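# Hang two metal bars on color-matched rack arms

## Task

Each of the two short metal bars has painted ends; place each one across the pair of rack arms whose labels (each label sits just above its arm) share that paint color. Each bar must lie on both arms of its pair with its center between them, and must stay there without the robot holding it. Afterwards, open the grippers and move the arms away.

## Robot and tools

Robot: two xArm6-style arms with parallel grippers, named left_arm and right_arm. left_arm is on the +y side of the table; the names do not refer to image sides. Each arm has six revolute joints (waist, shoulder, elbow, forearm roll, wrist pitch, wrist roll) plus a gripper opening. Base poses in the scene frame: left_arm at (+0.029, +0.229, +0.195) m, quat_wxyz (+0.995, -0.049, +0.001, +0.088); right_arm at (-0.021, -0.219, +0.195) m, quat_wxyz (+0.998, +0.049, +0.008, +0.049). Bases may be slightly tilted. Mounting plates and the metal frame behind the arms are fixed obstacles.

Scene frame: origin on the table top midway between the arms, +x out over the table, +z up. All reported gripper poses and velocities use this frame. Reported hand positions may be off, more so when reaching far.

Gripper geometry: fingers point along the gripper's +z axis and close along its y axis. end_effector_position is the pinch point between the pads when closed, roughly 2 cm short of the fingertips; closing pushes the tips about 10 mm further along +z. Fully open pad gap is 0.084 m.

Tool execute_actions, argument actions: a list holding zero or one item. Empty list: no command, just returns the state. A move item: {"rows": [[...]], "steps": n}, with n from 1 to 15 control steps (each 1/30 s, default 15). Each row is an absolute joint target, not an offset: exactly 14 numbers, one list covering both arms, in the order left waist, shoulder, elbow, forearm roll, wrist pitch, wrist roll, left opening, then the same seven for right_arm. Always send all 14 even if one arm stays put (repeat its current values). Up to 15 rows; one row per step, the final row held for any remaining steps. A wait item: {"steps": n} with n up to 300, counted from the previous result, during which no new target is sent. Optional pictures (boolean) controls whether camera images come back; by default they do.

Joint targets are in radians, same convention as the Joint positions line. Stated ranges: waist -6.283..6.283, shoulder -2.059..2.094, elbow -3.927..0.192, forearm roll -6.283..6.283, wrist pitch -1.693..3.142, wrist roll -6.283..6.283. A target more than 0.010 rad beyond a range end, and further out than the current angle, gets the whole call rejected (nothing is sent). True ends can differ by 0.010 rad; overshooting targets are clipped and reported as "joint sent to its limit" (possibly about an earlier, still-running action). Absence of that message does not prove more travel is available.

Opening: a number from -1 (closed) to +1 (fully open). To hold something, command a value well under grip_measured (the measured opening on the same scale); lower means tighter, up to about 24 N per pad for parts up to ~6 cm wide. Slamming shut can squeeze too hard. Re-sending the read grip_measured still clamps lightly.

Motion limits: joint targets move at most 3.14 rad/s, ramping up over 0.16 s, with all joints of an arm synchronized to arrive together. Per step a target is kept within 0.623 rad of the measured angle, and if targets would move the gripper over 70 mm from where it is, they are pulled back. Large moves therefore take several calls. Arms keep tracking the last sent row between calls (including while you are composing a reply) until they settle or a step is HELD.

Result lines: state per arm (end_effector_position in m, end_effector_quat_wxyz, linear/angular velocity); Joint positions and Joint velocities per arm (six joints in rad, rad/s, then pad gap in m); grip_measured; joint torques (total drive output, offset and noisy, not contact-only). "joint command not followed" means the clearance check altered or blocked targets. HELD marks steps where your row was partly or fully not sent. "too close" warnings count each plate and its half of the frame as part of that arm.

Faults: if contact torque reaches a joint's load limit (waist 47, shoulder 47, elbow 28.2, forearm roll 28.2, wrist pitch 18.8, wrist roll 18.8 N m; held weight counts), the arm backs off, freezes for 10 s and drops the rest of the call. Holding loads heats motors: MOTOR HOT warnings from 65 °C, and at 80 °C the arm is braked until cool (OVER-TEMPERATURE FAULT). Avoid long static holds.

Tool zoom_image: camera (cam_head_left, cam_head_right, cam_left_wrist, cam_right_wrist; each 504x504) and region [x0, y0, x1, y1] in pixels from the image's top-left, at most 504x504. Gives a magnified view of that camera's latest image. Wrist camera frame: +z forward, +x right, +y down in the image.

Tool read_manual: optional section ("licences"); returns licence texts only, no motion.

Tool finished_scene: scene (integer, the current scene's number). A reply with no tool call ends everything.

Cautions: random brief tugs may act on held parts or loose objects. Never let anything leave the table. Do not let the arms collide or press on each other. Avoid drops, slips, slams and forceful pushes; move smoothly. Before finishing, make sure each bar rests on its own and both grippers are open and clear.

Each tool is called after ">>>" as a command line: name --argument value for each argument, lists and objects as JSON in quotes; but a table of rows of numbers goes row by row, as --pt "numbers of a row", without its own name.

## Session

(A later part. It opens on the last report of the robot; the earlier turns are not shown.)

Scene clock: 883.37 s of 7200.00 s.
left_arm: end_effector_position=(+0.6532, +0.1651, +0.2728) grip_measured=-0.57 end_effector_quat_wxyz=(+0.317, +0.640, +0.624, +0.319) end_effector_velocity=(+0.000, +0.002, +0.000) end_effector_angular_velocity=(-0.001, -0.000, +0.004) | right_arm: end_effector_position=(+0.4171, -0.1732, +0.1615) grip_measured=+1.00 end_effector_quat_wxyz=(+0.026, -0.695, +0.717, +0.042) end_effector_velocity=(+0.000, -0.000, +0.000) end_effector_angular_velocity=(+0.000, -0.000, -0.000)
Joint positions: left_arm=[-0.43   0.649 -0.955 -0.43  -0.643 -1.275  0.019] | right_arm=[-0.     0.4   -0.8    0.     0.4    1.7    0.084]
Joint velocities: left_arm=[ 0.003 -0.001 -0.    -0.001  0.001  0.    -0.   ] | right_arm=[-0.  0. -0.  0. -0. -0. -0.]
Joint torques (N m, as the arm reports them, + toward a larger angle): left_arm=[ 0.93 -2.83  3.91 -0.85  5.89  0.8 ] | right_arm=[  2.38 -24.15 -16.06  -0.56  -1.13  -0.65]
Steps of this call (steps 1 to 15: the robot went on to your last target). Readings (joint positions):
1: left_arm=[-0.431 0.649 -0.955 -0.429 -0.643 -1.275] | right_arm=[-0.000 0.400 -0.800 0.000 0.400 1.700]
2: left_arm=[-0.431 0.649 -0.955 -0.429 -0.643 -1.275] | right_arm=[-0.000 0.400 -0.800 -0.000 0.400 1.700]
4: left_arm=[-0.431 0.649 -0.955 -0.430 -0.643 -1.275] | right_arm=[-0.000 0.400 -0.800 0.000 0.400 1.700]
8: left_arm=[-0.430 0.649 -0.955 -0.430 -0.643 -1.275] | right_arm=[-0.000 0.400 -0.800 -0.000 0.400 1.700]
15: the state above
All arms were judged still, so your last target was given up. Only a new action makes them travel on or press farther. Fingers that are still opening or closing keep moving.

Resting behind the lip. Release.

>>> execute_actions --actions '[{"rows":[[-0.43,0.64,-0.95,-0.43,-0.635,-1.275,1,0,0.4,-0.8,0,0.4,1.7,1]],"steps":15}]' --pictures false

>>> execute_actions --actions '[{"steps":15}]' --pictures false

>>> execute_actions --actions '[{"rows":[[-0.43,0.56,-0.85,-0.43,-0.6,-1.275,1,0,0.4,-0.8,0,0.4,1.7,1]],"steps":15}]' --pictures false

>>> execute_actions --actions '[{"rows":[[-0.1,0.2,-0.7,-0.2,0.0,-1.4,1,0,0.4,-0.8,0,0.4,1.7,1]],"steps":15}]' --pictures false

>>> execute_actions --actions '[{"steps":30}]'

Scene clock: 897.00 s of 7200.00 s.
left_arm: end_effector_position=(+0.6602, +0.1661, +0.2871) grip_measured=+0.24 end_effector_quat_wxyz=(+0.326, +0.633, +0.622, +0.326) end_effector_velocity=(+0.011, -0.001, +0.021) end_effector_angular_velocity=(-0.005, -0.048, +0.003) | right_arm: end_effector_position=(+0.4171, -0.1732, +0.1615) grip_measured=+1.00 end_effector_quat_wxyz=(+0.026, -0.695, +0.717, +0.042) end_effector_velocity=(+0.000, -0.000, +0.000) end_effector_angular_velocity=(+0.000, -0.000, -0.000)
Joint positions: left_arm=[-0.429  0.635 -0.966 -0.43  -0.646 -1.275  0.054] | right_arm=[-0.     0.4   -0.8   -0.     0.4    1.7    0.084]
Joint velocities: left_arm=[-0.002 -0.013 -0.02   0.002 -0.017  0.     0.053] | right_arm=[-0. -0. -0.  0.  0.  0.  0.]
Joint torques (N m, as the arm reports them, + toward a larger angle): left_arm=[-2.73 -3.8  10.28 -0.45  6.94  0.82] | right_arm=[  2.37 -25.05 -15.95  -0.1   -1.2   -0.47]
Steps of this call (steps 1 to 90: nothing new was sent; then 10.13 s passed at rest; steps 91 to 105: all 15 steps of this action). Readings (joint positions):
91: left_arm=[-0.430 0.649 -0.955 -0.430 -0.643 -1.275] | right_arm=[-0.000 0.400 -0.800 -0.000 0.400 1.700]
92: left_arm=[-0.430 0.648 -0.956 -0.430 -0.643 -1.275] | right_arm=[0.000 0.400 -0.800 -0.000 0.400 1.700]
94: left_arm=[-0.430 0.644 -0.958 -0.430 -0.642 -1.275] | right_arm=[0.000 0.400 -0.800 -0.000 0.400 1.700]
98: left_arm=[-0.429 0.639 -0.961 -0.430 -0.642 -1.275] | right_arm=[0.000 0.400 -0.800 0.000 0.400 1.700]
105: the state above

Scene clock: 897.50 s of 7200.00 s.
left_arm: end_effector_position=(+0.6579, +0.1652, +0.2861) grip_measured=+1.00 end_effector_quat_wxyz=(+0.325, +0.634, +0.622, +0.324) end_effector_velocity=(-0.171, +0.011, -0.322) end_effector_angular_velocity=(+0.094, +0.722, -0.067) | right_arm: end_effector_position=(+0.4171, -0.1732, +0.1615) grip_measured=+1.00 end_effector_quat_wxyz=(+0.026, -0.695, +0.717, +0.042) end_effector_velocity=(+0.000, -0.000, +0.000) end_effector_angular_velocity=(-0.000, -0.000, +0.000)
Joint positions: left_arm=[-0.431  0.63  -0.959 -0.431 -0.642 -1.275  0.084] | right_arm=[ 0.     0.4   -0.8   -0.     0.4    1.7    0.084]
Joint velocities: left_arm=[ 0.011  0.212  0.315 -0.027  0.219  0.005  0.001] | right_arm=[-0. -0.  0. -0. -0. -0.  0.]
Joint torques (N m, as the arm reports them, + toward a larger angle): left_arm=[ -1.66 -15.39 -11.4    1.3   -1.48   0.48] | right_arm=[  2.27 -24.33 -16.11  -0.67  -1.41  -0.62]
Steps of this call (steps 1 to 15: the robot went on to your last target). Readings (joint positions):
1: left_arm=[-0.429 0.634 -0.967 -0.430 -0.646 -1.275] | right_arm=[-0.000 0.400 -0.800 -0.000 0.400 1.700]
2: left_arm=[-0.429 0.634 -0.967 -0.430 -0.647 -1.275] | right_arm=[0.000 0.400 -0.800 -0.000 0.400 1.700]
4: left_arm=[-0.429 0.633 -0.968 -0.430 -0.648 -1.275] | right_arm=[-0.000 0.400 -0.800 0.000 0.400 1.700]
8: left_arm=[-0.430 0.630 -0.968 -0.430 -0.650 -1.275] | right_arm=[-0.000 0.400 -0.800 0.000 0.400 1.700]
15: the state above
All arms were judged still, so your last target was given up. Only a new action makes them travel on or press farther. Fingers that are still opening or closing keep moving.

Scene clock: 898.00 s of 7200.00 s.
left_arm: end_effector_position=(+0.6253, +0.1697, +0.2731) grip_measured=+1.00 end_effector_quat_wxyz=(+0.301, +0.651, +0.630, +0.298) end_effector_velocity=(-0.001, -0.000, +0.002) end_effector_angular_velocity=(-0.001, -0.002, -0.001) | right_arm: end_effector_position=(+0.4171, -0.1732, +0.1615) grip_measured=+1.00 end_effector_quat_wxyz=(+0.026, -0.695, +0.717, +0.042) end_effector_velocity=(-0.000, -0.000, -0.000) end_effector_angular_velocity=(-0.000, +0.001, +0.001)
Joint positions: left_arm=[-0.43   0.561 -0.851 -0.43  -0.6   -1.275  0.084] | right_arm=[ 0.     0.4   -0.8   -0.     0.4    1.7    0.084]
Joint velocities: left_arm=[-0.    -0.008  0.005  0.002  0.001 -0.     0.   ] | right_arm=[-0.     0.001  0.    -0.001  0.     0.    -0.   ]
Joint torques (N m, as the arm reports them, + toward a larger angle): left_arm=[ -2.67 -16.13 -12.59   0.84  -2.36   0.33] | right_arm=[  1.85 -23.89 -15.47  -0.22  -1.3   -0.76]
Steps of this call (steps 1 to 15: all 15 steps of this action). Readings (joint positions):
1: left_arm=[-0.430 0.637 -0.949 -0.432 -0.636 -1.275] | right_arm=[-0.000 0.400 -0.800 -0.000 0.400 1.700]
2: left_arm=[-0.430 0.640 -0.939 -0.432 -0.631 -1.275] | right_arm=[-0.000 0.400 -0.800 -0.000 0.400 1.700]
4: left_arm=[-0.430 0.617 -0.904 -0.431 -0.618 -1.275] | right_arm=[-0.000 0.400 -0.800 0.000 0.400 1.700]
8: left_arm=[-0.430 0.570 -0.861 -0.431 -0.603 -1.275] | right_arm=[0.000 0.400 -0.800 -0.000 0.400 1.700]
15: the state above

Scene clock: 898.50 s of 7200.00 s.
left_arm: end_effector_position=(+0.5629, +0.2843, +0.2798) grip_measured=+1.00 end_effector_quat_wxyz=(+0.215, +0.639, +0.721, +0.158) end_effector_velocity=(-0.114, +0.123, +0.010) end_effector_angular_velocity=(-0.092, +0.382, +0.138) | right_arm: end_effector_position=(+0.4171, -0.1732, +0.1615) grip_measured=+1.00 end_effector_quat_wxyz=(+0.026, -0.695, +0.717, +0.042) end_effector_velocity=(-0.001, -0.000, -0.001) end_effector_angular_velocity=(-0.000, +0.002, +0.000)
Joint positions: left_arm=[-0.124  0.226 -0.712 -0.219 -0.048 -1.39   0.084] | right_arm=[ 0.     0.4   -0.8   -0.     0.4    1.7    0.084]
Joint velocities: left_arm=[ 0.336 -0.374  0.151  0.236  0.609 -0.127 -0.   ] | right_arm=[-0.     0.002  0.    -0.    -0.     0.     0.   ]
Joint torques (N m, as the arm reports them, + toward a larger angle): left_arm=[ -7.89  -9.56 -14.19   0.55  -2.01   0.69] | right_arm=[  2.13 -24.74 -15.36  -0.24  -1.11  -0.54]
Steps of this call (steps 1 to 15: all 15 steps of this action). Readings (joint positions):
1: left_arm=[-0.430 0.561 -0.850 -0.430 -0.600 -1.275] | right_arm=[-0.000 0.400 -0.800 -0.000 0.400 1.700]
2: left_arm=[-0.428 0.559 -0.849 -0.428 -0.595 -1.276] | right_arm=[-0.000 0.400 -0.800 0.000 0.400 1.700]
4: left_arm=[-0.403 0.532 -0.835 -0.408 -0.543 -1.287] | right_arm=[0.000 0.400 -0.800 -0.000 0.400 1.700]
8: left_arm=[-0.283 0.400 -0.785 -0.328 -0.335 -1.330] | right_arm=[-0.000 0.400 -0.800 0.000 0.400 1.700]
15: the state above

Scene clock: 899.50 s of 7200.00 s.
left_arm: end_effector_position=(+0.5532, +0.2925, +0.2790) grip_measured=+1.00 end_effector_quat_wxyz=(+0.205, +0.638, +0.728, +0.145) end_effector_velocity=(+0.000, +0.000, +0.000) end_effector_angular_velocity=(+0.001, -0.001, -0.001) | right_arm: end_effector_position=(+0.4171, -0.1732, +0.1615) grip_measured=+1.00 end_effector_quat_wxyz=(+0.026, -0.695, +0.717, +0.042) end_effector_velocity=(-0.001, +0.000, -0.001) end_effector_angular_velocity=(-0.000, +0.002, +0.001)
Joint positions: left_arm=[-0.1    0.2   -0.7   -0.2   -0.    -1.4    0.084] | right_arm=[-0.     0.4   -0.8   -0.     0.4    1.7    0.084]
Joint velocities: left_arm=[ 0.001 -0.    -0.     0.002 -0.     0.     0.   ] | right_arm=[ 0.     0.002  0.    -0.    -0.    -0.    -0.   ]
Joint torques (N m, as the arm reports them, + toward a larger angle): left_arm=[ -1.41 -13.8  -14.03   1.26  -1.43   0.35] | right_arm=[  2.41 -24.76 -15.69  -0.62  -1.31  -0.68]
Steps of this call (steps 1 to 30: the robot went on to your last target). Readings (joint positions):
1: left_arm=[-0.115 0.216 -0.708 -0.212 -0.032 -1.393] | right_arm=[-0.000 0.400 -0.800 -0.000 0.400 1.700]
2: left_arm=[-0.110 0.210 -0.705 -0.208 -0.021 -1.396] | right_arm=[0.000 0.400 -0.800 -0.000 0.400 1.700]
4: left_arm=[-0.105 0.205 -0.702 -0.203 -0.009 -1.398] | right_arm=[0.000 0.400 -0.800 0.000 0.400 1.700]
8: left_arm=[-0.102 0.202 -0.700 -0.201 -0.002 -1.400] | right_arm=[-0.000 0.400 -0.800 -0.000 0.400 1.700]
30: the state above
All arms were judged still, so your last target was given up. Only a new action makes them travel on or press farther. Fingers that are still opening or closing keep moving.

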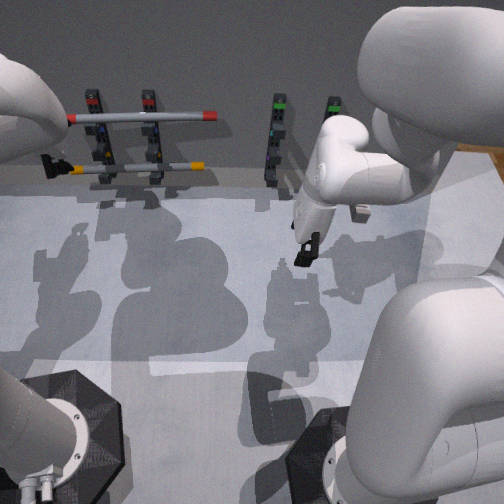

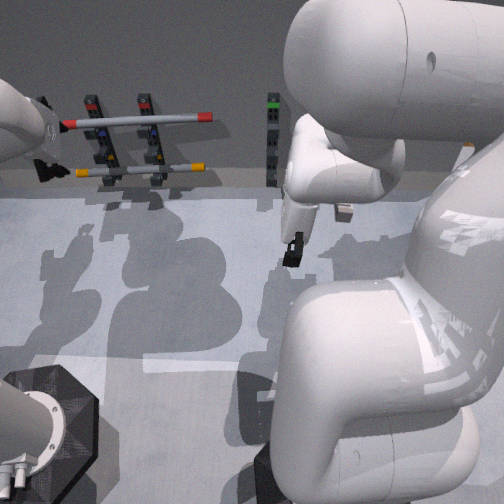

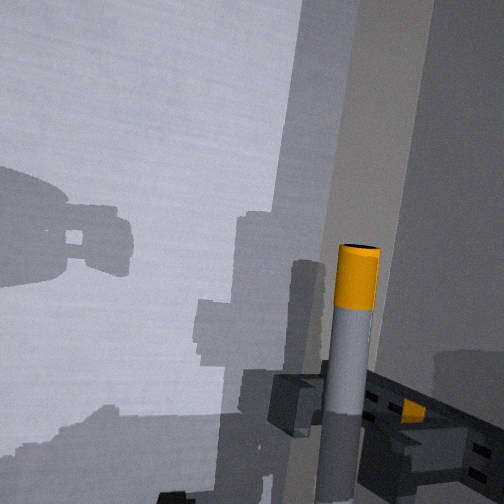

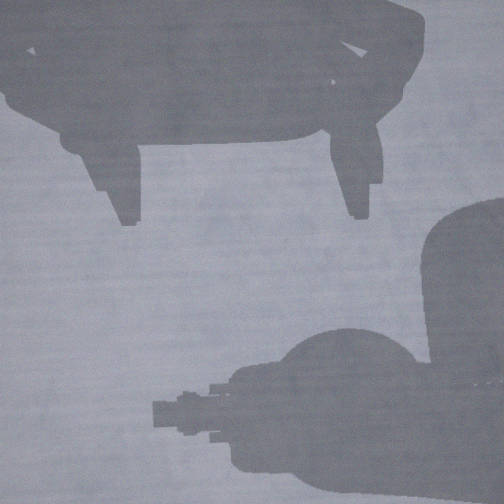

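>>> finished_scene --scene 2

The scene is finished: the task was done.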